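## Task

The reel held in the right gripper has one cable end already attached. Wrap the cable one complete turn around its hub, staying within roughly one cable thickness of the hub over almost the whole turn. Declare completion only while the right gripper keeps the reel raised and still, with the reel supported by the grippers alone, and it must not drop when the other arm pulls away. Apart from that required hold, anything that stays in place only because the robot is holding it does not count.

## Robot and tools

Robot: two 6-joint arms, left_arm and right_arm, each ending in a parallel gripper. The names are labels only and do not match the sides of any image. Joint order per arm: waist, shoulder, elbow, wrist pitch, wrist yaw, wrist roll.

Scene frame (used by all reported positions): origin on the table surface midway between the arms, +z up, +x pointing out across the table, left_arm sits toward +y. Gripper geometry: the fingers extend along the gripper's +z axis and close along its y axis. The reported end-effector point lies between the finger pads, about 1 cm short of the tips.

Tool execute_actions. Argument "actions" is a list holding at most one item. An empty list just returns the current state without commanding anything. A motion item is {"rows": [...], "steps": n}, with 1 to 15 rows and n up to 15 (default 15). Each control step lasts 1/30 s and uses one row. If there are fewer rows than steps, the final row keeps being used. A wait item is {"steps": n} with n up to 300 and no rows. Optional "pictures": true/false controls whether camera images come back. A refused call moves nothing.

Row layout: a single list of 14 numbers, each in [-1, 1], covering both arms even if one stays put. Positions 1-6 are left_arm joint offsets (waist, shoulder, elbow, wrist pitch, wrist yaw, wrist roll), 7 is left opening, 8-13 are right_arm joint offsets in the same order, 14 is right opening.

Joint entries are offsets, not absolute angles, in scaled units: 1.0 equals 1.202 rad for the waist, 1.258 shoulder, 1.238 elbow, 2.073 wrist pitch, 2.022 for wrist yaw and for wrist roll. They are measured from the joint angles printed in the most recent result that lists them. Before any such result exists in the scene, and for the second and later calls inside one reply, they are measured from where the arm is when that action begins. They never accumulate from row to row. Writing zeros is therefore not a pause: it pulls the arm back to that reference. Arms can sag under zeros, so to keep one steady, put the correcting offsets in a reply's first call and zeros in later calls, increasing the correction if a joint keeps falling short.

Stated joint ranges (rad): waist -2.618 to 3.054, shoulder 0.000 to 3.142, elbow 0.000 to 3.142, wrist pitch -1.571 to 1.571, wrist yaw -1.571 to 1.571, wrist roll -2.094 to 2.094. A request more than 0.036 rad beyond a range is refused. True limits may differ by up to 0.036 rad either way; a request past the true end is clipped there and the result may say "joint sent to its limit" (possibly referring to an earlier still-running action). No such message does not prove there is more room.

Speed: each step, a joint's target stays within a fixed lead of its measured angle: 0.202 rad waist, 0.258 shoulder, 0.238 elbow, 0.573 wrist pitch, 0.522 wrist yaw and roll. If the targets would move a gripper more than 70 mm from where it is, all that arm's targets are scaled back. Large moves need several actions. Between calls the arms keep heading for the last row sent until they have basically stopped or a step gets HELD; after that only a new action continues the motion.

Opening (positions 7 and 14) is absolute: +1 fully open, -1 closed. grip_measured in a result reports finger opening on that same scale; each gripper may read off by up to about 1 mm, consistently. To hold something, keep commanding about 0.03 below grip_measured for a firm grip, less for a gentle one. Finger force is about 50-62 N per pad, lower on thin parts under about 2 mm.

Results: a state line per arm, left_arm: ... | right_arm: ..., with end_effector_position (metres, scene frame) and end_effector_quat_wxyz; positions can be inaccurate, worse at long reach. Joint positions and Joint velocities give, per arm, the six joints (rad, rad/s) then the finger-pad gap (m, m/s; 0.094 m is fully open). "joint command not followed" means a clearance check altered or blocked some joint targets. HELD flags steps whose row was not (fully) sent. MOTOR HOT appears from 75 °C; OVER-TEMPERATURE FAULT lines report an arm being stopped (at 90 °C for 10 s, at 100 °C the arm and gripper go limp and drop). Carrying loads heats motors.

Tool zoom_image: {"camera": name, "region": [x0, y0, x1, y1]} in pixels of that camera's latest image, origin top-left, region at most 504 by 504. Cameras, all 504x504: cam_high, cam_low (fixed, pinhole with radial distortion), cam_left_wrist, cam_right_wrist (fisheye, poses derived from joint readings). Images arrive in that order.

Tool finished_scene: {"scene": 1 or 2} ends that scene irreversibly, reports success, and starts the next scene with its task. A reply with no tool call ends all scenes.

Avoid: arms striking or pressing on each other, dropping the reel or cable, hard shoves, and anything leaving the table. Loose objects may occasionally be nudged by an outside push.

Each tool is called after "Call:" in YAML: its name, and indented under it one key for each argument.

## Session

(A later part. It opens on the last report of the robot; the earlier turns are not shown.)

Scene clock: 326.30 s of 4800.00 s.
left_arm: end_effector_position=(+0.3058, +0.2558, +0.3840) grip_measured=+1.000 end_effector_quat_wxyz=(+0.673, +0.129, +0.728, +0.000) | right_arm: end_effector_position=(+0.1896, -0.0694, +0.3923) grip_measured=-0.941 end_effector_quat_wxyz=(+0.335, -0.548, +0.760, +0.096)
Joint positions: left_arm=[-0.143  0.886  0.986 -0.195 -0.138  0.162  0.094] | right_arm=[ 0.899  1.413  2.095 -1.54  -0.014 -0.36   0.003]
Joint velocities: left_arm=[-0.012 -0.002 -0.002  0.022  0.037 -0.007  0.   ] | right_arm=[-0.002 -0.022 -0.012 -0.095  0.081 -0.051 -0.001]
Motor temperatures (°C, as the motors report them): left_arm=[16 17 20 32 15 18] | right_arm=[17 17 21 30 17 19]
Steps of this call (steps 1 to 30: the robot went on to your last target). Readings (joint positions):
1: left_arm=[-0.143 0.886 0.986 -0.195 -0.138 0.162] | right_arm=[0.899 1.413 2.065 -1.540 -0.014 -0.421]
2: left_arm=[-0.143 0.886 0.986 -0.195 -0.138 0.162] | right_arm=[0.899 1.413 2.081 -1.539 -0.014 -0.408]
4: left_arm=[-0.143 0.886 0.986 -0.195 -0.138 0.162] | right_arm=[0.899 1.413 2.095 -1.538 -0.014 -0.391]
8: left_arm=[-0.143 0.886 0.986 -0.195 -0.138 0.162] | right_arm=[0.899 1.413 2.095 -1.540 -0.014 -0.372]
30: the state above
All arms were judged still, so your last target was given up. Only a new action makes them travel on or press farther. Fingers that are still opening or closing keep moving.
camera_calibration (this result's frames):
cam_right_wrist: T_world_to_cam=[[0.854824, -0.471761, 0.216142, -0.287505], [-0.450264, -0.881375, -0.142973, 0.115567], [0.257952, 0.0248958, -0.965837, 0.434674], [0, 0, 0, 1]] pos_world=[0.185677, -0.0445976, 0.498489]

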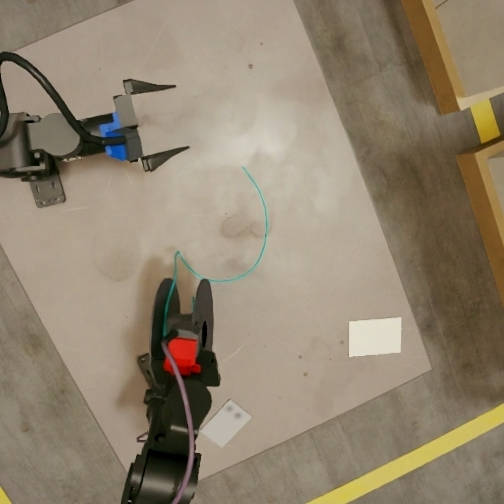

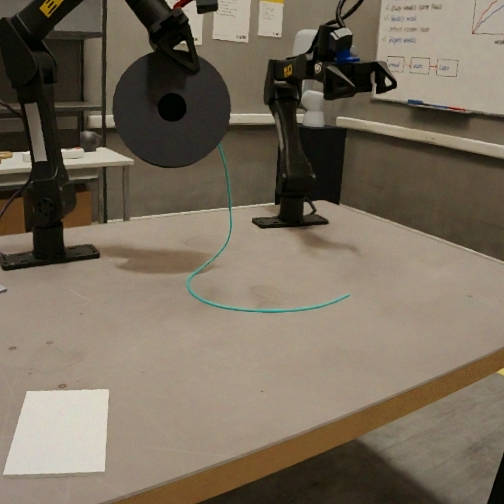

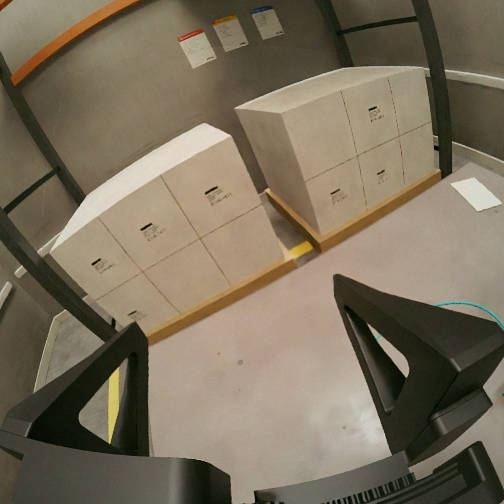

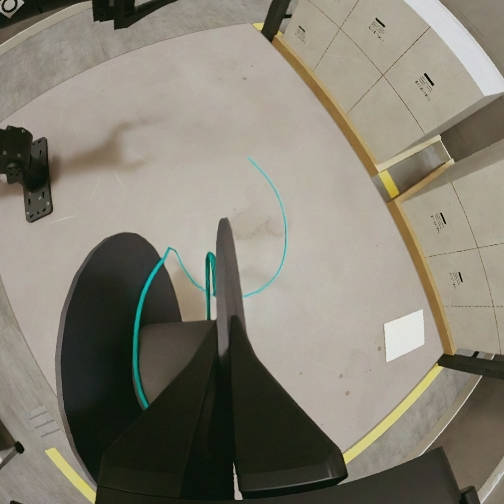

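Call:
execute_actions:
  actions:
    - {"rows": [[0,0,0,0,0,0,1, -0.01,0,0.02,0.03,0,0,-1],[0,0,0,0,0,0,1, -0.02,0,0.02,0.06,0,0.01,-1],[0,0,0,0,0,0,1, -0.03,0,0.02,0.09,0,0.01,-1],[0,0,0,0,0,0,1, -0.04,0,0.02,0.12,0,0.02,-1],[0,0,0,0,0,0,1, -0.05,0,0.02,0.15,0,0.02,-1],[0,0,0,0,0,0,1, -0.06,0,0.02,0.18,0,0.03,-1],[0,0,0,0,0,0,1, -0.07,0,0.02,0.21,0,0.03,-1],[0,0,0,0,0,0,1, -0.08,0,0.02,0.24,0,0.04,-1],[0,0,0,0,0,0,1, -0.09,0,0.02,0.27,0,0.04,-1],[0,0,0,0,0,0,1, -0.10,0,0.02,0.30,0,0.05,-1],[0,0,0,0,0,0,1, -0.10,0,0.02,0.33,0,0.05,-1],[0,0,0,0,0,0,1, -0.10,0,0.02,0.36,0,0.06,-1],[0,0,0,0,0,0,1, -0.10,0,0.02,0.39,0,0.06,-1],[0,0,0,0,0,0,1, -0.10,0,0.02,0.42,0,0.07,-1],[0,0,0,0,0,0,1, -0.10,0,0.02,0.45,0,0.07,-1]], "steps": 15}
  pictures: false

Call:
execute_actions:
  actions:
    - {"rows": [[0,0,0,0,0,0,1, 0,0,0.02,0.14,0,0,-1],[0,0,0,0,0,0,1, 0,0,0.02,0.17,0,0,-1],[0,0,0,0,0,0,1, 0,0,0.02,0.20,0,0,-1],[0,0,0,0,0,0,1, 0,0,0.02,0.23,0,0,-1],[0,0,0,0,0,0,1, 0,0,0.02,0.26,0,0,-1],[0,0,0,0,0,0,1, 0,0,0.02,0.29,0,0,-1],[0,0,0,0,0,0,1, 0,0,0.02,0.32,0,0,-1],[0,0,0,0,0,0,1, 0,0,0.02,0.35,0,0,-1],[0,0,0,0,0,0,1, 0,0,0.02,0.38,0,0,-1],[0,0,0,0,0,0,1, 0,0,0.02,0.41,0,0,-1],[0,0,0,0,0,0,1, 0,0,0.02,0.44,0,0,-1],[0,0,0,0,0,0,1, 0,0,0.02,0.47,0,0,-1],[0,0,0,0,0,0,1, 0,0,0.02,0.50,0,0,-1],[0,0,0,0,0,0,1, 0,0,0.02,0.53,0,0,-1],[0,0,0,0,0,0,1, 0,0,0.02,0.56,0,0,-1]], "steps": 15}
  pictures: false

Call:
execute_actions:
  actions:
    - {"rows": [[0,0,0,0,0,0,1, 0,0,0.02,0.14,0,0,-1],[0,0,0,0,0,0,1, 0,0,0.02,0.17,0,0,-1],[0,0,0,0,0,0,1, 0,0,0.02,0.20,0,0,-1],[0,0,0,0,0,0,1, 0,0,0.02,0.23,0,0,-1],[0,0,0,0,0,0,1, 0,0,0.02,0.26,0,0,-1],[0,0,0,0,0,0,1, 0,0,0.02,0.28,0,0,-1],[0,0,0,0,0,0,1, 0,0,0.02,0.30,0,0,-1],[0,0,0,0,0,0,1, 0,0,0.02,0.32,0,0,-1]], "steps": 15}
  pictures: false

Call:
execute_actions:
  actions:
    - {"steps": 45}

Scene clock: 348.73 s of 4800.00 s.
left_arm: end_effector_position=(+0.3058, +0.2558, +0.3840) grip_measured=+1.000 end_effector_quat_wxyz=(+0.673, +0.129, +0.728, +0.000) | right_arm: end_effector_position=(+0.2727, -0.0369, +0.5253) grip_measured=-0.941 end_effector_quat_wxyz=(+0.604, -0.390, +0.677, +0.158)
Joint positions: left_arm=[-0.143  0.886  0.986 -0.195 -0.138  0.162  0.094] | right_arm=[ 0.784  1.413  2.095 -0.905 -0.01  -0.268  0.003]
Joint velocities: left_arm=[-0.002 -0.002 -0.012 -0.095 -0.037  0.037  0.   ] | right_arm=[ 0.007  0.002  0.007  1.692 -0.022  0.139 -0.001]
Motor temperatures (°C, as the motors report them): left_arm=[16 17 20 33 15 18] | right_arm=[17 17 21 31 17 19]
Steps of this call (steps 1 to 180: nothing new was sent; then 15.93 s passed at rest; steps 181 to 195: all 15 steps of this action). Readings (joint positions):
181: left_arm=[-0.143 0.886 0.986 -0.195 -0.138 0.162] | right_arm=[0.898 1.413 2.095 -1.538 -0.014 -0.360]
182: left_arm=[-0.143 0.886 0.986 -0.195 -0.138 0.162] | right_arm=[0.895 1.413 2.095 -1.529 -0.014 -0.359]
184: left_arm=[-0.143 0.886 0.986 -0.195 -0.138 0.162] | right_arm=[0.879 1.413 2.095 -1.481 -0.014 -0.354]
188: left_arm=[-0.143 0.886 0.986 -0.195 -0.138 0.162] | right_arm=[0.831 1.413 2.095 -1.304 -0.014 -0.329]
195: the state above

Scene clock: 349.23 s of 4800.00 s.
left_arm: end_effector_position=(+0.3058, +0.2558, +0.3840) grip_measured=+1.000 end_effector_quat_wxyz=(+0.673, +0.129, +0.728, +0.000) | right_arm: end_effector_position=(+0.2455, -0.0630, +0.7221) grip_measured=-0.941 end_effector_quat_wxyz=(+0.858, -0.233, +0.400, +0.222)
Joint positions: left_arm=[-0.143  0.886  0.986 -0.195 -0.138  0.162  0.094] | right_arm=[ 0.784  1.414  2.095 -0.073 -0.011 -0.266  0.003]
Joint velocities: left_arm=[ 0.007  0.002 -0.017  0.037  0.022 -0.081  0.   ] | right_arm=[-0.002 -0.017  0.017  1.707 -0.125  0.007  0.   ]
Motor temperatures (°C, as the motors report them): left_arm=[16 17 20 33 15 18] | right_arm=[17 17 21 31 17 19]
Steps of this call (steps 1 to 15: all 15 steps of this action). Readings (joint positions):
1: left_arm=[-0.143 0.886 0.986 -0.195 -0.138 0.162] | right_arm=[0.784 1.413 2.095 -0.850 -0.011 -0.266]
2: left_arm=[-0.143 0.886 0.986 -0.195 -0.138 0.162] | right_arm=[0.784 1.413 2.095 -0.800 -0.011 -0.266]
4: left_arm=[-0.143 0.886 0.986 -0.195 -0.138 0.162] | right_arm=[0.784 1.413 2.095 -0.700 -0.011 -0.266]
8: left_arm=[-0.143 0.886 0.986 -0.195 -0.138 0.162] | right_arm=[0.784 1.414 2.095 -0.482 -0.011 -0.266]
15: the state above

Scene clock: 349.73 s of 4800.00 s.
left_arm: end_effector_position=(+0.3058, +0.2558, +0.3840) grip_measured=+1.000 end_effector_quat_wxyz=(+0.673, +0.129, +0.728, +0.000) | right_arm: end_effector_position=(+0.1612, -0.1445, +0.8137) grip_measured=-0.941 end_effector_quat_wxyz=(+0.953, -0.093, +0.153, +0.245)
Joint positions: left_arm=[-0.143  0.886  0.986 -0.195 -0.138  0.162  0.094] | right_arm=[ 0.784  1.414  2.1    0.524 -0.011 -0.266  0.003]
Joint velocities: left_arm=[-0.002 -0.002 -0.017 -0.007 -0.007  0.022  0.   ] | right_arm=[-0.007 -0.002 -0.002  0.256 -0.095  0.007  0.   ]
Motor temperatures (°C, as the motors report them): left_arm=[16 17 20 33 15 18] | right_arm=[17 17 21 31 17 19]
Steps of this call (steps 1 to 15: all 15 steps of this action). Readings (joint positions):
1: left_arm=[-0.143 0.886 0.986 -0.195 -0.138 0.162] | right_arm=[0.784 1.414 2.095 -0.020 -0.011 -0.266]
2: left_arm=[-0.143 0.886 0.986 -0.195 -0.138 0.162] | right_arm=[0.784 1.414 2.095 0.029 -0.011 -0.266]
4: left_arm=[-0.143 0.886 0.986 -0.195 -0.138 0.162] | right_arm=[0.784 1.414 2.095 0.131 -0.011 -0.266]
8: left_arm=[-0.143 0.886 0.986 -0.195 -0.138 0.162] | right_arm=[0.784 1.414 2.095 0.337 -0.011 -0.266]
15: the state above

Scene clock: 351.23 s of 4800.00 s.
left_arm: end_effector_position=(+0.3058, +0.2558, +0.3840) grip_measured=+1.000 end_effector_quat_wxyz=(+0.673, +0.129, +0.728, +0.000) | right_arm: end_effector_position=(+0.1565, -0.1490, +0.8160) grip_measured=-0.941 end_effector_quat_wxyz=(+0.955, -0.086, +0.142, +0.246)
Joint positions: left_arm=[-0.143  0.886  0.986 -0.195 -0.138  0.162  0.094] | right_arm=[ 0.784  1.414  2.1    0.552 -0.011 -0.266  0.003]
Joint velocities: left_arm=[ 0.007 -0.002  0.002 -0.007 -0.051 -0.037  0.   ] | right_arm=[ 0.002 -0.007  0.012  0.007 -0.007  0.037 -0.   ]
Motor temperatures (°C, as the motors report them): left_arm=[16 17 20 33 15 18] | right_arm=[17 17 21 31 17 19]
Steps of this call (steps 1 to 30: the robot went on to your last target; steps 31 to 45: nothing new was sent). Readings (joint positions):
1: left_arm=[-0.143 0.886 0.986 -0.195 -0.138 0.162] | right_arm=[0.784 1.414 2.100 0.532 -0.011 -0.266]
2: left_arm=[-0.143 0.886 0.986 -0.195 -0.138 0.162] | right_arm=[0.784 1.414 2.100 0.537 -0.011 -0.266]
4: left_arm=[-0.143 0.886 0.986 -0.195 -0.138 0.162] | right_arm=[0.784 1.414 2.100 0.543 -0.011 -0.266]
8: left_arm=[-0.143 0.886 0.986 -0.195 -0.138 0.162] | right_arm=[0.784 1.414 2.100 0.549 -0.011 -0.266]
45: the state above
All arms were judged still, so your last target was given up. Only a new action makes them travel on or press farther. Fingers that are still opening or closing keep moving.
camera_calibration (this result's frames):
cam_right_wrist: T_world_to_cam=[[0.544616, -0.838581, 0.0132069, -0.228848], [0.539093, 0.337964, -0.771465, 0.630816], [0.642473, 0.427272, 0.636135, -0.453024], [0, 0, 0, 1]] pos_world=[0.0756214, -0.211536, 0.777859]

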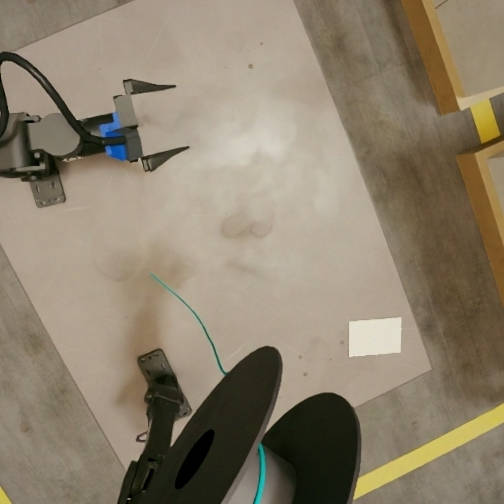

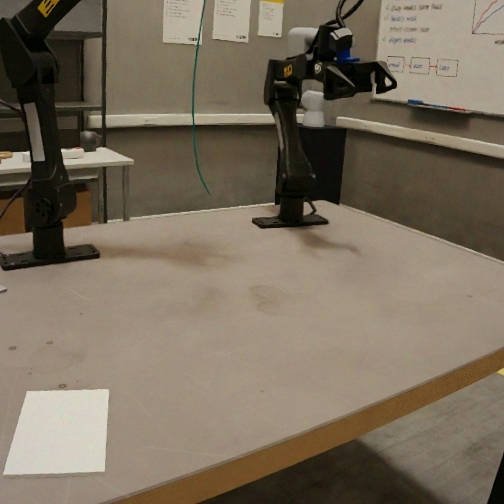

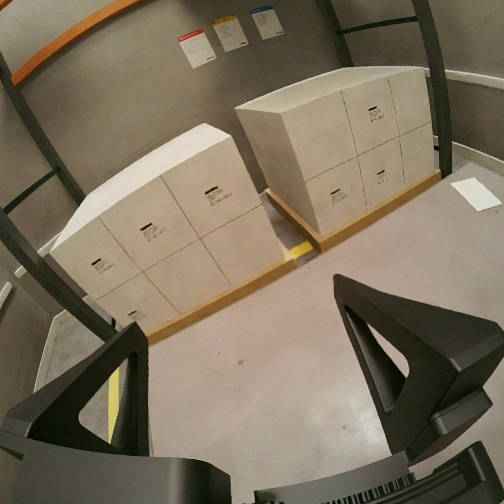

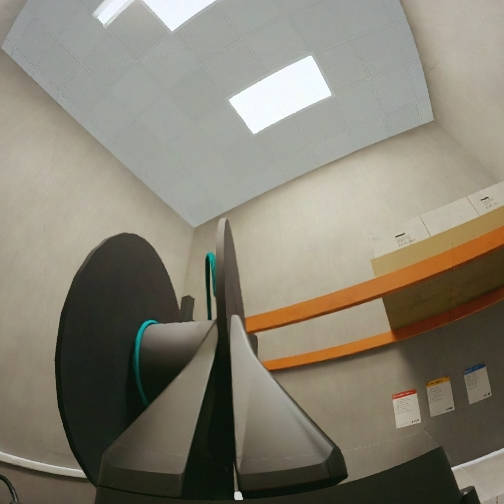

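Call:
execute_actions:
  actions:
    - {"rows": [[0,0,0,0,0,0,1, 0.01,0.01,0.01,0.03,0,0,-1],[0,0,0,0,0,0,1, 0.02,0.02,0.01,0.06,0,0,-1],[0,0,0,0,0,0,1, 0.03,0.04,0.01,0.09,0,0.01,-1],[0,0,0,0,0,0,1, 0.04,0.06,0.01,0.12,0,0.02,-1],[0,0,0,0,0,0,1, 0.05,0.08,0.01,0.15,0,0.04,-1],[0,0,0,0,0,0,1, 0.06,0.10,0.01,0.18,0,0.06,-1],[0,0,0,0,0,0,1, 0.07,0.12,0.01,0.21,0,0.08,-1],[0,0,0,0,0,0,1, 0.08,0.14,0.01,0.24,0,0.10,-1],[0,0,0,0,0,0,1, 0.09,0.16,0.01,0.27,0,0.12,-1],[0,0,0,0,0,0,1, 0.10,0.18,0.01,0.30,0,0.14,-1],[0,0,0,0,0,0,1, 0.11,0.20,0.01,0.33,0,0.16,-1],[0,0,0,0,0,0,1, 0.12,0.21,0.01,0.36,0,0.18,-1],[0,0,0,0,0,0,1, 0.13,0.22,0.01,0.39,0,0.20,-1],[0,0,0,0,0,0,1, 0.14,0.23,0.01,0.41,0,0.22,-1],[0,0,0,0,0,0,1, 0.15,0.24,0.01,0.42,0,0.24,-1]], "steps": 15}
  pictures: false

Call:
execute_actions:
  actions:
    - {"steps": 45}

Scene clock: 369.43 s of 4800.00 s.
left_arm: end_effector_position=(+0.3058, +0.2558, +0.3840) grip_measured=+1.000 end_effector_quat_wxyz=(+0.673, +0.129, +0.728, +0.000) | right_arm: end_effector_position=(+0.1602, -0.0914, +0.7782) grip_measured=-0.941 end_effector_quat_wxyz=(+0.885, -0.004, -0.005, +0.465)
Joint positions: left_arm=[-0.143  0.886  0.986 -0.195 -0.138  0.162  0.094] | right_arm=[ 0.935  1.707  2.1    1.184 -0.011  0.047  0.003]
Joint velocities: left_arm=[-0.002 -0.012  0.002  0.007  0.081  0.125  0.   ] | right_arm=[ 0.335  0.662 -0.012  1.179  0.022  1.136  0.   ]
Motor temperatures (°C, as the motors report them): left_arm=[16 17 20 33 15 18] | right_arm=[17 17 21 29 17 19]
Steps of this call (steps 1 to 531: nothing new was sent; steps 532 to 546: all 15 steps of this action). Readings (joint positions):
532: left_arm=[-0.143 0.886 0.986 -0.195 -0.138 0.162] | right_arm=[0.784 1.414 2.100 0.554 -0.011 -0.266]
533: left_arm=[-0.143 0.886 0.986 -0.195 -0.138 0.162] | right_arm=[0.787 1.417 2.100 0.564 -0.010 -0.266]
535: left_arm=[-0.143 0.886 0.986 -0.195 -0.138 0.162] | right_arm=[0.805 1.433 2.100 0.623 -0.010 -0.261]
539: left_arm=[-0.143 0.886 0.986 -0.195 -0.138 0.162] | right_arm=[0.852 1.509 2.100 0.822 -0.010 -0.188]
546: the state above

Scene clock: 370.93 s of 4800.00 s.
left_arm: end_effector_position=(+0.3058, +0.2558, +0.3840) grip_measured=+1.000 end_effector_quat_wxyz=(+0.673, +0.129, +0.728, +0.000) | right_arm: end_effector_position=(+0.1310, -0.1179, +0.7667) grip_measured=-0.941 end_effector_quat_wxyz=(+0.834, +0.028, -0.099, +0.542)
Joint positions: left_arm=[-0.143  0.886  0.986 -0.195 -0.138  0.162  0.094] | right_arm=[ 0.961  1.733  2.1    1.408 -0.019  0.21   0.003]
Joint velocities: left_arm=[-0.007 -0.012 -0.012 -0.037 -0.051  0.022  0.   ] | right_arm=[ 0.007 -0.012  0.022  0.022 -0.081 -0.051 -0.   ]
Motor temperatures (°C, as the motors report them): left_arm=[16 17 20 33 15 18] | right_arm=[17 17 21 29 17 19]
Steps of this call (steps 1 to 30: the robot went on to your last target; steps 31 to 45: nothing new was sent). Readings (joint positions):
1: left_arm=[-0.143 0.886 0.986 -0.195 -0.138 0.162] | right_arm=[0.945 1.727 2.100 1.221 -0.012 0.080]
2: left_arm=[-0.143 0.886 0.986 -0.195 -0.138 0.162] | right_arm=[0.953 1.741 2.100 1.249 -0.015 0.107]
4: left_arm=[-0.143 0.886 0.986 -0.195 -0.138 0.162] | right_arm=[0.960 1.754 2.100 1.287 -0.019 0.144]
8: left_arm=[-0.143 0.886 0.986 -0.195 -0.138 0.162] | right_arm=[0.961 1.746 2.100 1.351 -0.019 0.183]
45: the state above
All arms were judged still, so your last target was given up. Only a new action makes them travel on or press farther. Fingers that are still opening or closing keep moving.
camera_calibration (this result's frames):
cam_right_wrist: T_world_to_cam=[[0.94485, -0.327053, 0.0171733, -0.18335], [0.311302, 0.880583, -0.357303, 0.372354], [0.101735, 0.342944, 0.933831, -0.585903], [0, 0, 0, 1]] pos_world=[0.11693, -0.186922, 0.683326]

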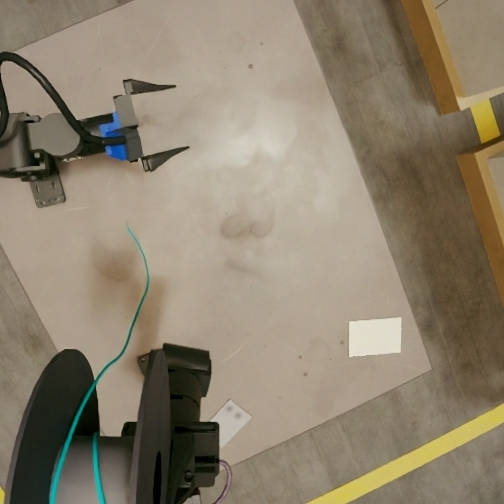

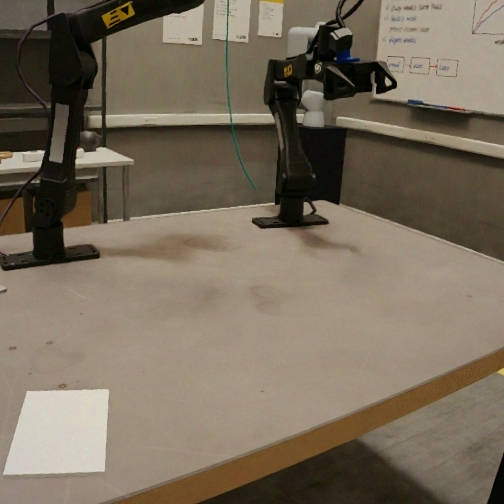

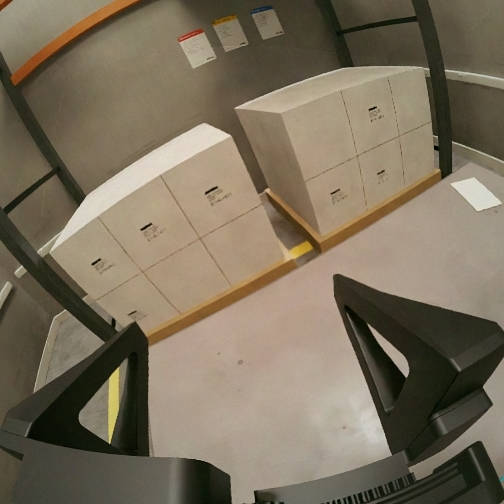

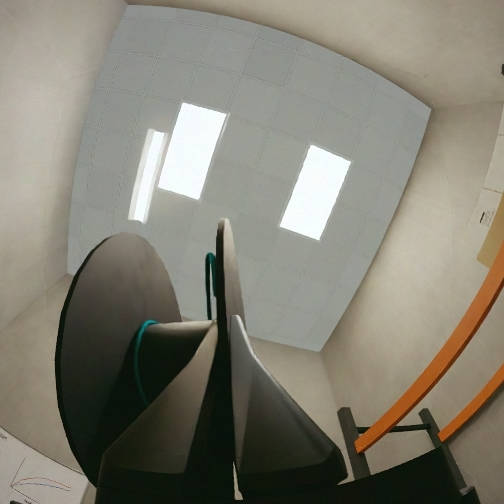

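Call:
execute_actions:
  actions:
    - {"rows": [[0,0,0,0,0,0,1, 0,-0.01,0.01,0,0,-0.03,-1],[0,0,0,0,0,0,1, 0,-0.01,0.01,0,0,-0.06,-1],[0,0,0,0,0,0,1, 0,-0.01,0.01,-0.01,0,-0.09,-1],[0,0,0,0,0,0,1, 0,-0.01,0.01,-0.02,0,-0.12,-1],[0,0,0,0,0,0,1, 0,-0.01,0.01,-0.03,0,-0.15,-1],[0,0,0,0,0,0,1, 0,-0.01,0.01,-0.04,0,-0.18,-1],[0,0,0,0,0,0,1, 0,-0.01,0.01,-0.05,0,-0.21,-1],[0,0,0,0,0,0,1, 0,-0.01,0.01,-0.06,0,-0.24,-1],[0,0,0,0,0,0,1, 0,-0.01,0.01,-0.07,0,-0.27,-1],[0,0,0,0,0,0,1, 0,-0.01,0.01,-0.08,0,-0.30,-1],[0,0,0,0,0,0,1, 0,-0.01,0.01,-0.09,0,-0.33,-1],[0,0,0,0,0,0,1, 0,-0.01,0.01,-0.10,0,-0.36,-1],[0,0,0,0,0,0,1, 0,-0.01,0.01,-0.11,0,-0.39,-1],[0,0,0,0,0,0,1, 0,-0.01,0.01,-0.12,0,-0.42,-1],[0,0,0,0,0,0,1, 0,-0.01,0.01,-0.13,0,-0.45,-1]], "steps": 15}
  pictures: false

Call:
execute_actions:
  actions:
    - {"rows": [[0,0,0,0,0,0,1, 0,0,0.01,-0.04,0,-0.15,-1],[0,0,0,0,0,0,1, 0,0,0.01,-0.05,0,-0.18,-1],[0,0,0,0,0,0,1, 0,0,0.01,-0.06,0,-0.21,-1],[0,0,0,0,0,0,1, 0,0,0.01,-0.07,0,-0.24,-1],[0,0,0,0,0,0,1, 0,0,0.01,-0.08,0,-0.27,-1],[0,0,0,0,0,0,1, 0,0,0.01,-0.09,0,-0.30,-1],[0,0,0,0,0,0,1, 0,0,0.01,-0.10,0,-0.33,-1],[0,0,0,0,0,0,1, 0,0,0.01,-0.11,0,-0.36,-1],[0,0,0,0,0,0,1, 0,0,0.01,-0.12,0,-0.39,-1],[0,0,0,0,0,0,1, 0,0,0.01,-0.13,0,-0.42,-1],[0,0,0,0,0,0,1, 0,0,0.01,-0.14,0,-0.45,-1],[0,0,0,0,0,0,1, 0,0,0.01,-0.15,0,-0.48,-1],[0,0,0,0,0,0,1, 0,0,0.01,-0.16,0,-0.51,-1],[0,0,0,0,0,0,1, 0,0,0.01,-0.17,0,-0.54,-1],[0,0,0,0,0,0,1, 0,0,0.01,-0.18,0,-0.56,-1]], "steps": 15}
  pictures: false

Call:
execute_actions:
  actions:
    - {"steps": 35}

Scene clock: 390.13 s of 4800.00 s.
left_arm: end_effector_position=(+0.3058, +0.2558, +0.3840) grip_measured=+1.000 end_effector_quat_wxyz=(+0.673, +0.129, +0.728, +0.000) | right_arm: end_effector_position=(+0.1573, -0.0800, +0.7718) grip_measured=-0.941 end_effector_quat_wxyz=(+0.968, -0.004, -0.014, +0.251)
Joint positions: left_arm=[-0.143  0.886  0.986 -0.195 -0.138  0.162  0.094] | right_arm=[ 0.961  1.733  2.1    1.221 -0.024 -0.438  0.003]
Joint velocities: left_arm=[-0.027 -0.012 -0.012 -0.007  0.066  0.022  0.   ] | right_arm=[ 0.022 -0.012 -0.002 -0.608  0.081 -1.736 -0.001]
Motor temperatures (°C, as the motors report them): left_arm=[16 17 20 33 15 18] | right_arm=[17 19 21 28 17 19]
Steps of this call (steps 1 to 561: nothing new was sent; steps 562 to 576: all 15 steps of this action). Readings (joint positions):
562: left_arm=[-0.143 0.886 0.986 -0.195 -0.138 0.162] | right_arm=[0.961 1.733 2.100 1.408 -0.020 0.204]
563: left_arm=[-0.143 0.886 0.986 -0.195 -0.138 0.162] | right_arm=[0.961 1.733 2.100 1.408 -0.021 0.187]
565: left_arm=[-0.143 0.886 0.986 -0.195 -0.138 0.162] | right_arm=[0.961 1.733 2.100 1.404 -0.022 0.129]
569: left_arm=[-0.143 0.886 0.986 -0.195 -0.138 0.162] | right_arm=[0.961 1.733 2.100 1.358 -0.023 -0.048]
576: the state above

Scene clock: 390.63 s of 4800.00 s.
left_arm: end_effector_position=(+0.3058, +0.2558, +0.3840) grip_measured=+1.000 end_effector_quat_wxyz=(+0.673, +0.129, +0.728, +0.000) | right_arm: end_effector_position=(+0.2007, -0.0200, +0.7618) grip_measured=-0.940 end_effector_quat_wxyz=(+0.973, -0.133, +0.049, -0.182)
Joint positions: left_arm=[-0.143  0.886  0.986 -0.195 -0.138  0.162  0.094] | right_arm=[ 0.961  1.733  2.1    0.919 -0.024 -1.319  0.003]
Joint velocities: left_arm=[ 0.002  0.002 -0.002 -0.007  0.007 -0.007  0.   ] | right_arm=[-0.002 -0.012  0.002 -0.623 -0.007 -1.678  0.001]
Motor temperatures (°C, as the motors report them): left_arm=[16 17 20 33 15 18] | right_arm=[17 19 21 28 17 19]
Steps of this call (steps 1 to 15: all 15 steps of this action). Readings (joint positions):
1: left_arm=[-0.143 0.886 0.986 -0.195 -0.138 0.162] | right_arm=[0.961 1.733 2.100 1.201 -0.024 -0.495]
2: left_arm=[-0.143 0.886 0.986 -0.195 -0.138 0.162] | right_arm=[0.961 1.733 2.100 1.183 -0.025 -0.551]
4: left_arm=[-0.143 0.886 0.986 -0.195 -0.138 0.162] | right_arm=[0.961 1.733 2.100 1.145 -0.025 -0.666]
8: left_arm=[-0.143 0.886 0.986 -0.195 -0.138 0.162] | right_arm=[0.961 1.733 2.100 1.066 -0.025 -0.901]
15: the state above

Scene clock: 391.80 s of 4800.00 s.
left_arm: end_effector_position=(+0.3058, +0.2558, +0.3840) grip_measured=+1.000 end_effector_quat_wxyz=(+0.673, +0.129, +0.728, +0.000) | right_arm: end_effector_position=(+0.2133, -0.0029, +0.7546) grip_measured=-0.940 end_effector_quat_wxyz=(+0.938, -0.180, +0.048, -0.294)
Joint positions: left_arm=[-0.143  0.886  0.986 -0.195 -0.138  0.162  0.094] | right_arm=[ 0.961  1.733  2.1    0.829 -0.023 -1.557  0.003]
Joint velocities: left_arm=[ 0.012  0.002 -0.007  0.037  0.007 -0.095  0.   ] | right_arm=[-0.007  0.007 -0.012  0.007 -0.051 -0.022 -0.   ]
Motor temperatures (°C, as the motors report them): left_arm=[16 17 20 33 15 18] | right_arm=[17 19 21 28 17 19]
Steps of this call (steps 1 to 30: the robot went on to your last target; steps 31 to 35: nothing new was sent). Readings (joint positions):
1: left_arm=[-0.143 0.886 0.986 -0.195 -0.138 0.162] | right_arm=[0.961 1.733 2.100 0.900 -0.024 -1.367]
2: left_arm=[-0.143 0.886 0.986 -0.195 -0.138 0.162] | right_arm=[0.961 1.733 2.100 0.884 -0.023 -1.406]
4: left_arm=[-0.143 0.886 0.986 -0.195 -0.138 0.162] | right_arm=[0.961 1.733 2.100 0.860 -0.023 -1.461]
8: left_arm=[-0.143 0.886 0.986 -0.195 -0.138 0.162] | right_arm=[0.961 1.733 2.100 0.839 -0.023 -1.518]
35: the state above
All arms were judged still, so your last target was given up. Only a new action makes them travel on or press farther. Fingers that are still opening or closing keep moving.
camera_calibration (this result's frames):
cam_right_wrist: T_world_to_cam=[[-0.476975, -0.82261, 0.309529, -0.142041], [0.64451, -0.566801, -0.51317, 0.283405], [0.59758, -0.0452746, 0.80053, -0.628691], [0, 0, 0, 1]] pos_world=[0.125286, 0.0153265, 0.692687]

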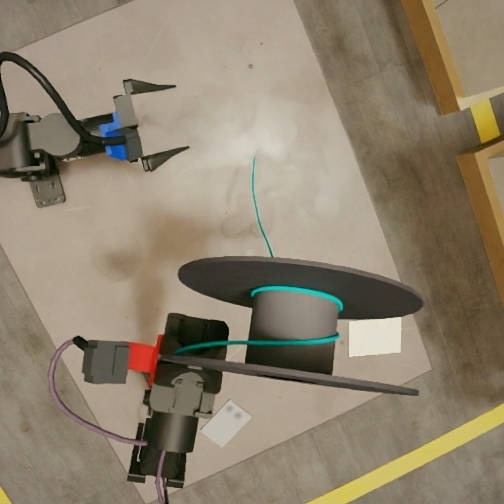

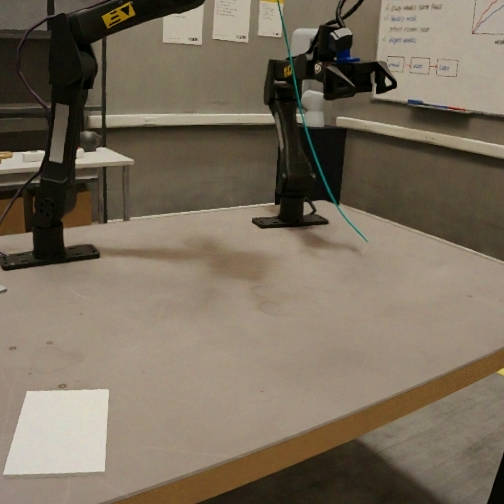

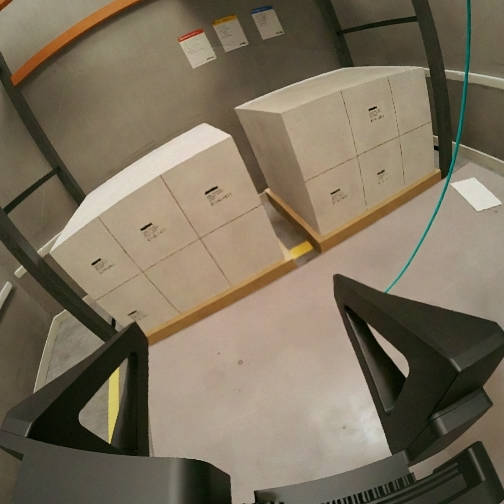

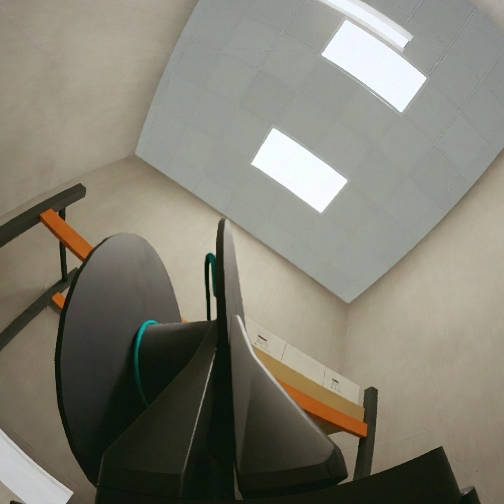

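Call:
execute_actions:
  actions:
    - {"rows": [[0,0,0,0,0,0,1, -0.01,0,0.01,0,-0.02,0,-1],[0,0,0,0,0,0,1, -0.02,0,0.01,0,-0.04,0,-1],[0,0,0,0,0,0,1, -0.03,0,0.01,0,-0.06,0,-1],[0,0,0,0,0,0,1, -0.04,0,0.01,0,-0.08,0,-1],[0,0,0,0,0,0,1, -0.05,0,0.01,0,-0.10,0,-1],[0,0,0,0,0,0,1, -0.06,0,0.01,0,-0.12,0,-1],[0,0,0,0,0,0,1, -0.07,0,0.01,0,-0.14,0,-1],[0,0,0,0,0,0,1, -0.08,0,0.01,0,-0.16,0,-1],[0,0,0,0,0,0,1, -0.09,0,0.01,0,-0.18,0,-1],[0,0,0,0,0,0,1, -0.10,0,0.01,0,-0.20,0,-1],[0,0,0,0,0,0,1, -0.11,0,0.01,0,-0.22,0,-1],[0,0,0,0,0,0,1, -0.12,0,0.01,0,-0.24,0,-1],[0,0,0,0,0,0,1, -0.13,0,0.01,0,-0.26,0,-1],[0,0,0,0,0,0,1, -0.14,0,0.01,0,-0.28,0,-1],[0,0,0,0,0,0,1, -0.15,0,0.01,0,-0.30,0,-1]], "steps": 15}
  pictures: false

Call:
execute_actions:
  actions:
    - {"rows": [[0,0,0,0,0,0,1, -0.03,0,0.01,0,-0.09,0,-1],[0,0,0,0,0,0,1, -0.04,0,0.01,0,-0.11,0,-1],[0,0,0,0,0,0,1, -0.05,0,0.01,0,-0.13,0,-1],[0,0,0,0,0,0,1, -0.06,0,0.01,0,-0.15,0,-1],[0,0,0,0,0,0,1, -0.07,0,0.01,0,-0.17,0,-1],[0,0,0,0,0,0,1, -0.08,0,0.01,0,-0.19,0,-1],[0,0,0,0,0,0,1, -0.09,0,0.01,0,-0.21,0,-1],[0,0,0,0,0,0,1, -0.10,0,0.01,0,-0.23,0,-1],[0,0,0,0,0,0,1, -0.11,0,0.01,0,-0.25,0,-1],[0,0,0,0,0,0,1, -0.12,0,0.01,0,-0.27,0,-1],[0,0,0,0,0,0,1, -0.13,0,0.01,0,-0.29,0,-1],[0,0,0,0,0,0,1, -0.14,0,0.01,0,-0.31,0,-1],[0,0,0,0,0,0,1, -0.15,0,0.01,0,-0.33,0,-1],[0,0,0,0,0,0,1, -0.16,0,0.01,0,-0.35,0,-1],[0,0,0,0,0,0,1, -0.16,0,0.01,0,-0.37,0,-1]], "steps": 15}
  pictures: false

Call:
execute_actions:
  actions:
    - {"steps": 45}

Scene clock: 406.53 s of 4800.00 s.
left_arm: end_effector_position=(+0.3058, +0.2558, +0.3840) grip_measured=+1.000 end_effector_quat_wxyz=(+0.673, +0.129, +0.728, +0.000) | right_arm: end_effector_position=(+0.2002, +0.0129, +0.7357) grip_measured=-0.940 end_effector_quat_wxyz=(+0.902, -0.262, -0.134, -0.315)
Joint positions: left_arm=[-0.143  0.886  0.986 -0.195 -0.138  0.162  0.094] | right_arm=[ 0.807  1.733  2.1    0.811 -0.462 -1.557  0.003]
Joint velocities: left_arm=[ 0.012  0.002  0.022 -0.095 -0.095 -0.037  0.   ] | right_arm=[-0.33   0.007 -0.002 -0.037 -1.282  0.051 -0.001]
Motor temperatures (°C, as the motors report them): left_arm=[16 17 20 33 15 18] | right_arm=[17 19 21 28 17 19]
Steps of this call (steps 1 to 427: nothing new was sent; steps 428 to 442: all 15 steps of this action). Readings (joint positions):
428: left_arm=[-0.143 0.886 0.986 -0.195 -0.138 0.162] | right_arm=[0.960 1.733 2.100 0.827 -0.025 -1.557]
429: left_arm=[-0.143 0.886 0.986 -0.195 -0.138 0.162] | right_arm=[0.957 1.733 2.100 0.825 -0.035 -1.557]
431: left_arm=[-0.143 0.886 0.986 -0.195 -0.138 0.162] | right_arm=[0.942 1.733 2.100 0.820 -0.075 -1.557]
435: left_arm=[-0.143 0.886 0.986 -0.195 -0.138 0.162] | right_arm=[0.892 1.733 2.100 0.813 -0.194 -1.557]
442: the state above

Scene clock: 407.03 s of 4800.00 s.
left_arm: end_effector_position=(+0.3058, +0.2558, +0.3840) grip_measured=+1.000 end_effector_quat_wxyz=(+0.673, +0.129, +0.728, +0.000) | right_arm: end_effector_position=(+0.1863, +0.0217, +0.6670) grip_measured=-0.940 end_effector_quat_wxyz=(+0.799, -0.386, -0.359, -0.290)
Joint positions: left_arm=[-0.143  0.886  0.986 -0.195 -0.138  0.162  0.094] | right_arm=[ 0.632  1.733  2.1    0.795 -1.066 -1.557  0.003]
Joint velocities: left_arm=[ 0.002  0.017 -0.007 -0.022  0.022  0.007  0.   ] | right_arm=[-0.291  0.012 -0.007  0.022 -1.179 -0.007  0.001]
Motor temperatures (°C, as the motors report them): left_arm=[16 17 20 34 15 18] | right_arm=[17 19 21 28 17 19]
Steps of this call (steps 1 to 15: all 15 steps of this action). Readings (joint positions):
1: left_arm=[-0.143 0.886 0.986 -0.195 -0.138 0.162] | right_arm=[0.796 1.733 2.100 0.810 -0.501 -1.557]
2: left_arm=[-0.143 0.886 0.986 -0.195 -0.138 0.162] | right_arm=[0.785 1.733 2.100 0.807 -0.537 -1.557]
4: left_arm=[-0.143 0.886 0.986 -0.195 -0.138 0.162] | right_arm=[0.763 1.733 2.100 0.802 -0.614 -1.557]
8: left_arm=[-0.143 0.886 0.986 -0.195 -0.138 0.162] | right_arm=[0.715 1.733 2.100 0.796 -0.775 -1.557]
15: the state above

Scene clock: 408.53 s of 4800.00 s.
left_arm: end_effector_position=(+0.3058, +0.2558, +0.3840) grip_measured=+1.000 end_effector_quat_wxyz=(+0.673, +0.129, +0.728, +0.000) | right_arm: end_effector_position=(+0.1734, +0.0234, +0.6392) grip_measured=-0.940 end_effector_quat_wxyz=(+0.760, -0.416, -0.428, -0.259)
Joint positions: left_arm=[-0.143  0.886  0.986 -0.195 -0.138  0.162  0.094] | right_arm=[ 0.618  1.733  2.1    0.794 -1.251 -1.557  0.003]
Joint velocities: left_arm=[ 0.002 -0.017 -0.007 -0.022 -0.007 -0.066  0.   ] | right_arm=[-0.012 -0.002  0.012 -0.037  0.007 -0.022 -0.001]
Motor temperatures (°C, as the motors report them): left_arm=[16 17 20 34 15 18] | right_arm=[17 19 21 28 17 19]
Steps of this call (steps 1 to 30: the robot went on to your last target; steps 31 to 45: nothing new was sent). Readings (joint positions):
1: left_arm=[-0.143 0.886 0.986 -0.195 -0.138 0.162] | right_arm=[0.624 1.733 2.100 0.795 -1.103 -1.557]
2: left_arm=[-0.143 0.886 0.986 -0.195 -0.138 0.162] | right_arm=[0.620 1.733 2.100 0.795 -1.132 -1.557]
4: left_arm=[-0.143 0.886 0.986 -0.195 -0.138 0.162] | right_arm=[0.618 1.733 2.100 0.794 -1.176 -1.557]
8: left_arm=[-0.143 0.886 0.986 -0.195 -0.138 0.162] | right_arm=[0.618 1.733 2.100 0.794 -1.223 -1.557]
45: the state above
All arms were judged still, so your last target was given up. Only a new action makes them travel on or press farther. Fingers that are still opening or closing keep moving.
camera_calibration (this result's frames):
cam_right_wrist: T_world_to_cam=[[-0.679181, -0.572345, 0.459493, -0.170397], [0.725613, -0.429379, 0.537699, -0.424174], [-0.110453, 0.698609, 0.706927, -0.346061], [0, 0, 0, 1]] pos_world=[0.153833, -0.0378962, 0.551014]

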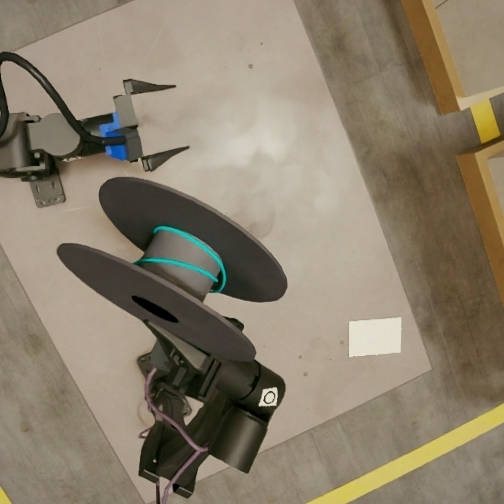

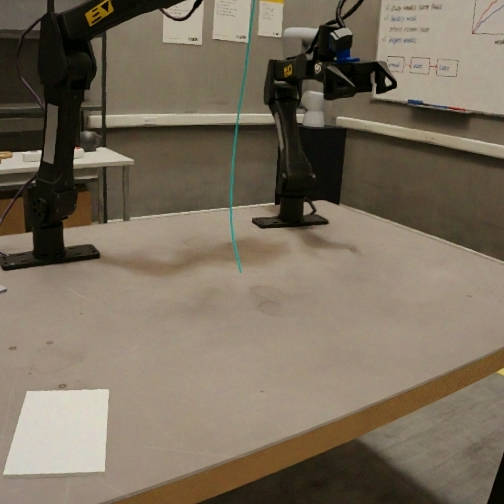

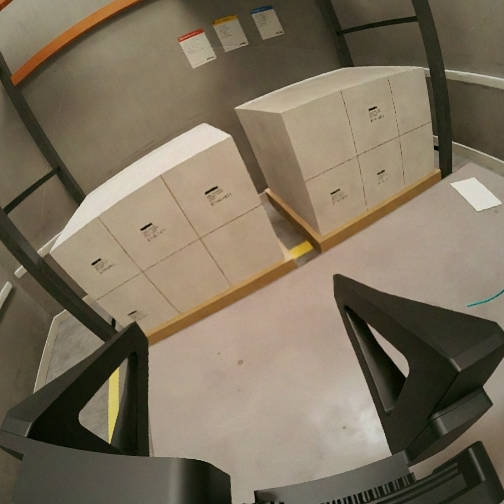

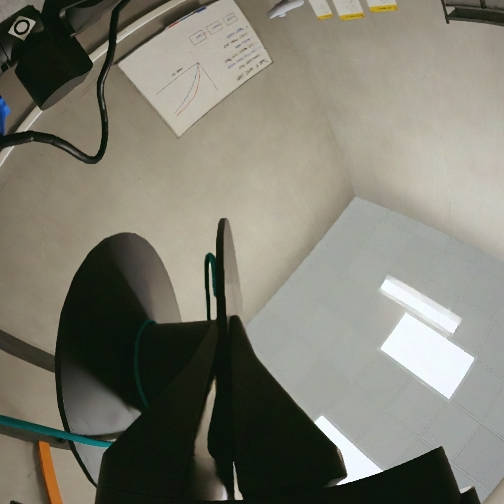

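Call:
zoom_image:
  camera: "cam_high"
  region: [110, 200, 270, 330]

Call:
zoom_image:
  camera: "cam_right_wrist"
  region: [60, 240, 240, 460]

Region (110, 200, 270, 330) of cam_high's 504x504 image, scaled by 3.150, with more detail than that image has; it fills the top 410 rows of this view, and the rest is white.

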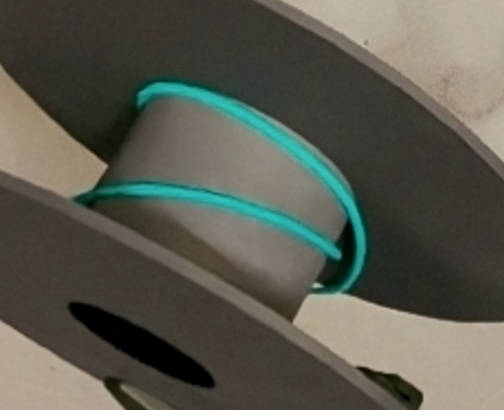

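Region (60, 240, 240, 460) of cam_right_wrist's 504x504 image, scaled by 2.291, with more detail than that image has; it fills the left 412 columns of this view, and the rest is white.

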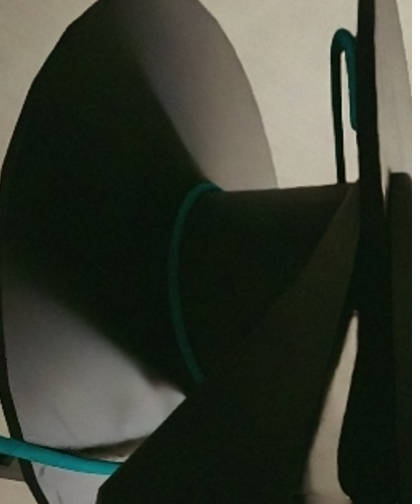

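Call:
execute_actions:
  actions:
    - {"rows": [[0,0,0,0,0,0,1, 0,0,0.02,0,0,0,-1],[0,0,0,0,0,0,1, 0,0,0.04,-0.01,0,0,-1],[0,0,0,0,0,0,1, 0,0,0.06,-0.02,0,0,-1],[0,0,0,0,0,0,1, 0,0,0.08,-0.03,0,0,-1],[0,0,0,0,0,0,1, 0,0,0.10,-0.04,0,0,-1],[0,0,0,0,0,0,1, 0,0,0.12,-0.05,0,0,-1],[0,0,0,0,0,0,1, 0,0,0.14,-0.06,0,0,-1],[0,0,0,0,0,0,1, 0,0,0.16,-0.07,0,0,-1],[0,0,0,0,0,0,1, 0,0,0.18,-0.08,0,0,-1]], "steps": 15}
  pictures: false

Call:
execute_actions:
  actions:
    - {"steps": 60}

Scene clock: 421.10 s of 4800.00 s.
left_arm: end_effector_position=(+0.3058, +0.2558, +0.3840) grip_measured=+1.000 end_effector_quat_wxyz=(+0.673, +0.129, +0.728, +0.000) | right_arm: end_effector_position=(+0.1365, +0.0005, +0.6753) grip_measured=-0.940 end_effector_quat_wxyz=(+0.747, -0.401, -0.457, -0.269)
Joint positions: left_arm=[-0.143  0.886  0.986 -0.195 -0.138  0.162  0.094] | right_arm=[ 0.618  1.734  2.309  0.65  -1.291 -1.556  0.003]
Joint velocities: left_arm=[-0.007  0.012 -0.012  0.037 -0.081  0.007  0.   ] | right_arm=[-0.002  0.002  0.012 -0.081  0.037 -0.051  0.001]
Motor temperatures (°C, as the motors report them): left_arm=[16 17 20 34 15 18] | right_arm=[17 19 21 27 18 19]
Steps of this call (steps 1 to 362: nothing new was sent; steps 363 to 377: all 15 steps of this action). Readings (joint positions):
363: left_arm=[-0.143 0.886 0.986 -0.195 -0.138 0.162] | right_arm=[0.618 1.733 2.100 0.793 -1.255 -1.557]
364: left_arm=[-0.143 0.886 0.986 -0.195 -0.138 0.162] | right_arm=[0.618 1.733 2.103 0.788 -1.263 -1.557]
366: left_arm=[-0.143 0.886 0.986 -0.195 -0.138 0.162] | right_arm=[0.618 1.739 2.129 0.764 -1.278 -1.556]
370: left_arm=[-0.143 0.886 0.986 -0.195 -0.138 0.162] | right_arm=[0.618 1.746 2.220 0.697 -1.289 -1.556]
377: the state above

Scene clock: 423.10 s of 4800.00 s.
left_arm: end_effector_position=(+0.3058, +0.2558, +0.3840) grip_measured=+1.000 end_effector_quat_wxyz=(+0.673, +0.129, +0.728, +0.000) | right_arm: end_effector_position=(+0.1391, +0.0025, +0.6734) grip_measured=-0.940 end_effector_quat_wxyz=(+0.748, -0.412, -0.451, -0.259)
Joint positions: left_arm=[-0.143  0.886  0.986 -0.195 -0.138  0.162  0.094] | right_arm=[ 0.618  1.734  2.309  0.618 -1.294 -1.556  0.003]
Joint velocities: left_arm=[-0.012  0.007  0.022  0.007  0.022 -0.095  0.   ] | right_arm=[-0.007 -0.022 -0.012  0.051 -0.051  0.051  0.   ]
Motor temperatures (°C, as the motors report them): left_arm=[16 17 20 34 15 18] | right_arm=[17 19 21 27 18 19]
Steps of this call (steps 1 to 30: the robot went on to your last target; steps 31 to 60: nothing new was sent). Readings (joint positions):
1: left_arm=[-0.143 0.886 0.986 -0.195 -0.138 0.162] | right_arm=[0.618 1.734 2.309 0.647 -1.291 -1.556]
2: left_arm=[-0.143 0.886 0.986 -0.195 -0.138 0.162] | right_arm=[0.618 1.734 2.309 0.642 -1.292 -1.556]
4: left_arm=[-0.143 0.886 0.986 -0.195 -0.138 0.162] | right_arm=[0.618 1.734 2.309 0.629 -1.293 -1.556]
8: left_arm=[-0.143 0.886 0.986 -0.195 -0.138 0.162] | right_arm=[0.618 1.734 2.309 0.623 -1.294 -1.556]
60: the state above
All arms were judged still, so your last target was given up. Only a new action makes them travel on or press farther. Fingers that are still opening or closing keep moving.
camera_calibration (this result's frames):
cam_right_wrist: T_world_to_cam=[[-0.690509, -0.576897, 0.436333, -0.204157], [0.706473, -0.408446, 0.577986, -0.451166], [-0.15522, 0.707362, 0.689598, -0.341599], [0, 0, 0, 1]] pos_world=[0.124742, -0.0604206, 0.585414]

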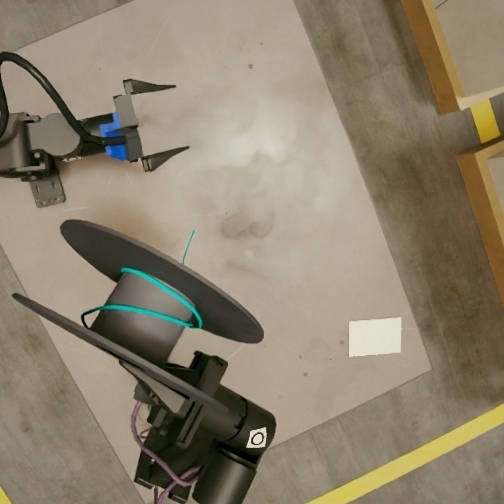

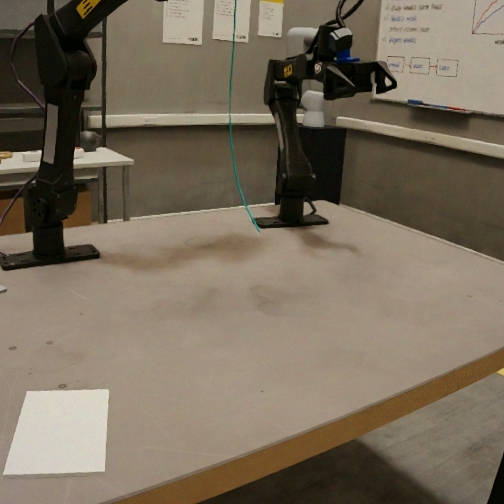

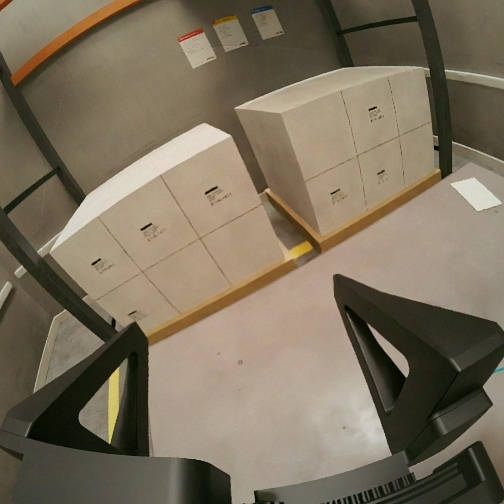

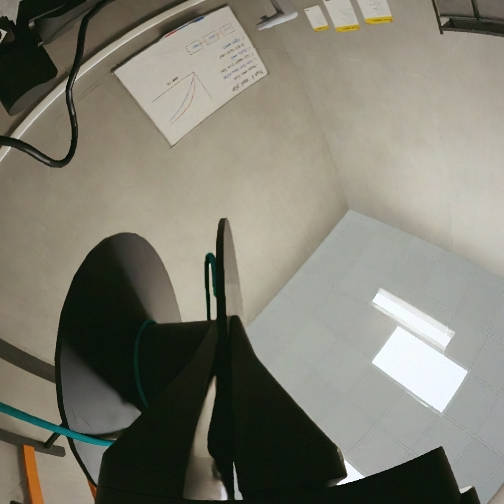

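Call:
finished_scene:
  scene: 1

The scene is finished: the task was done.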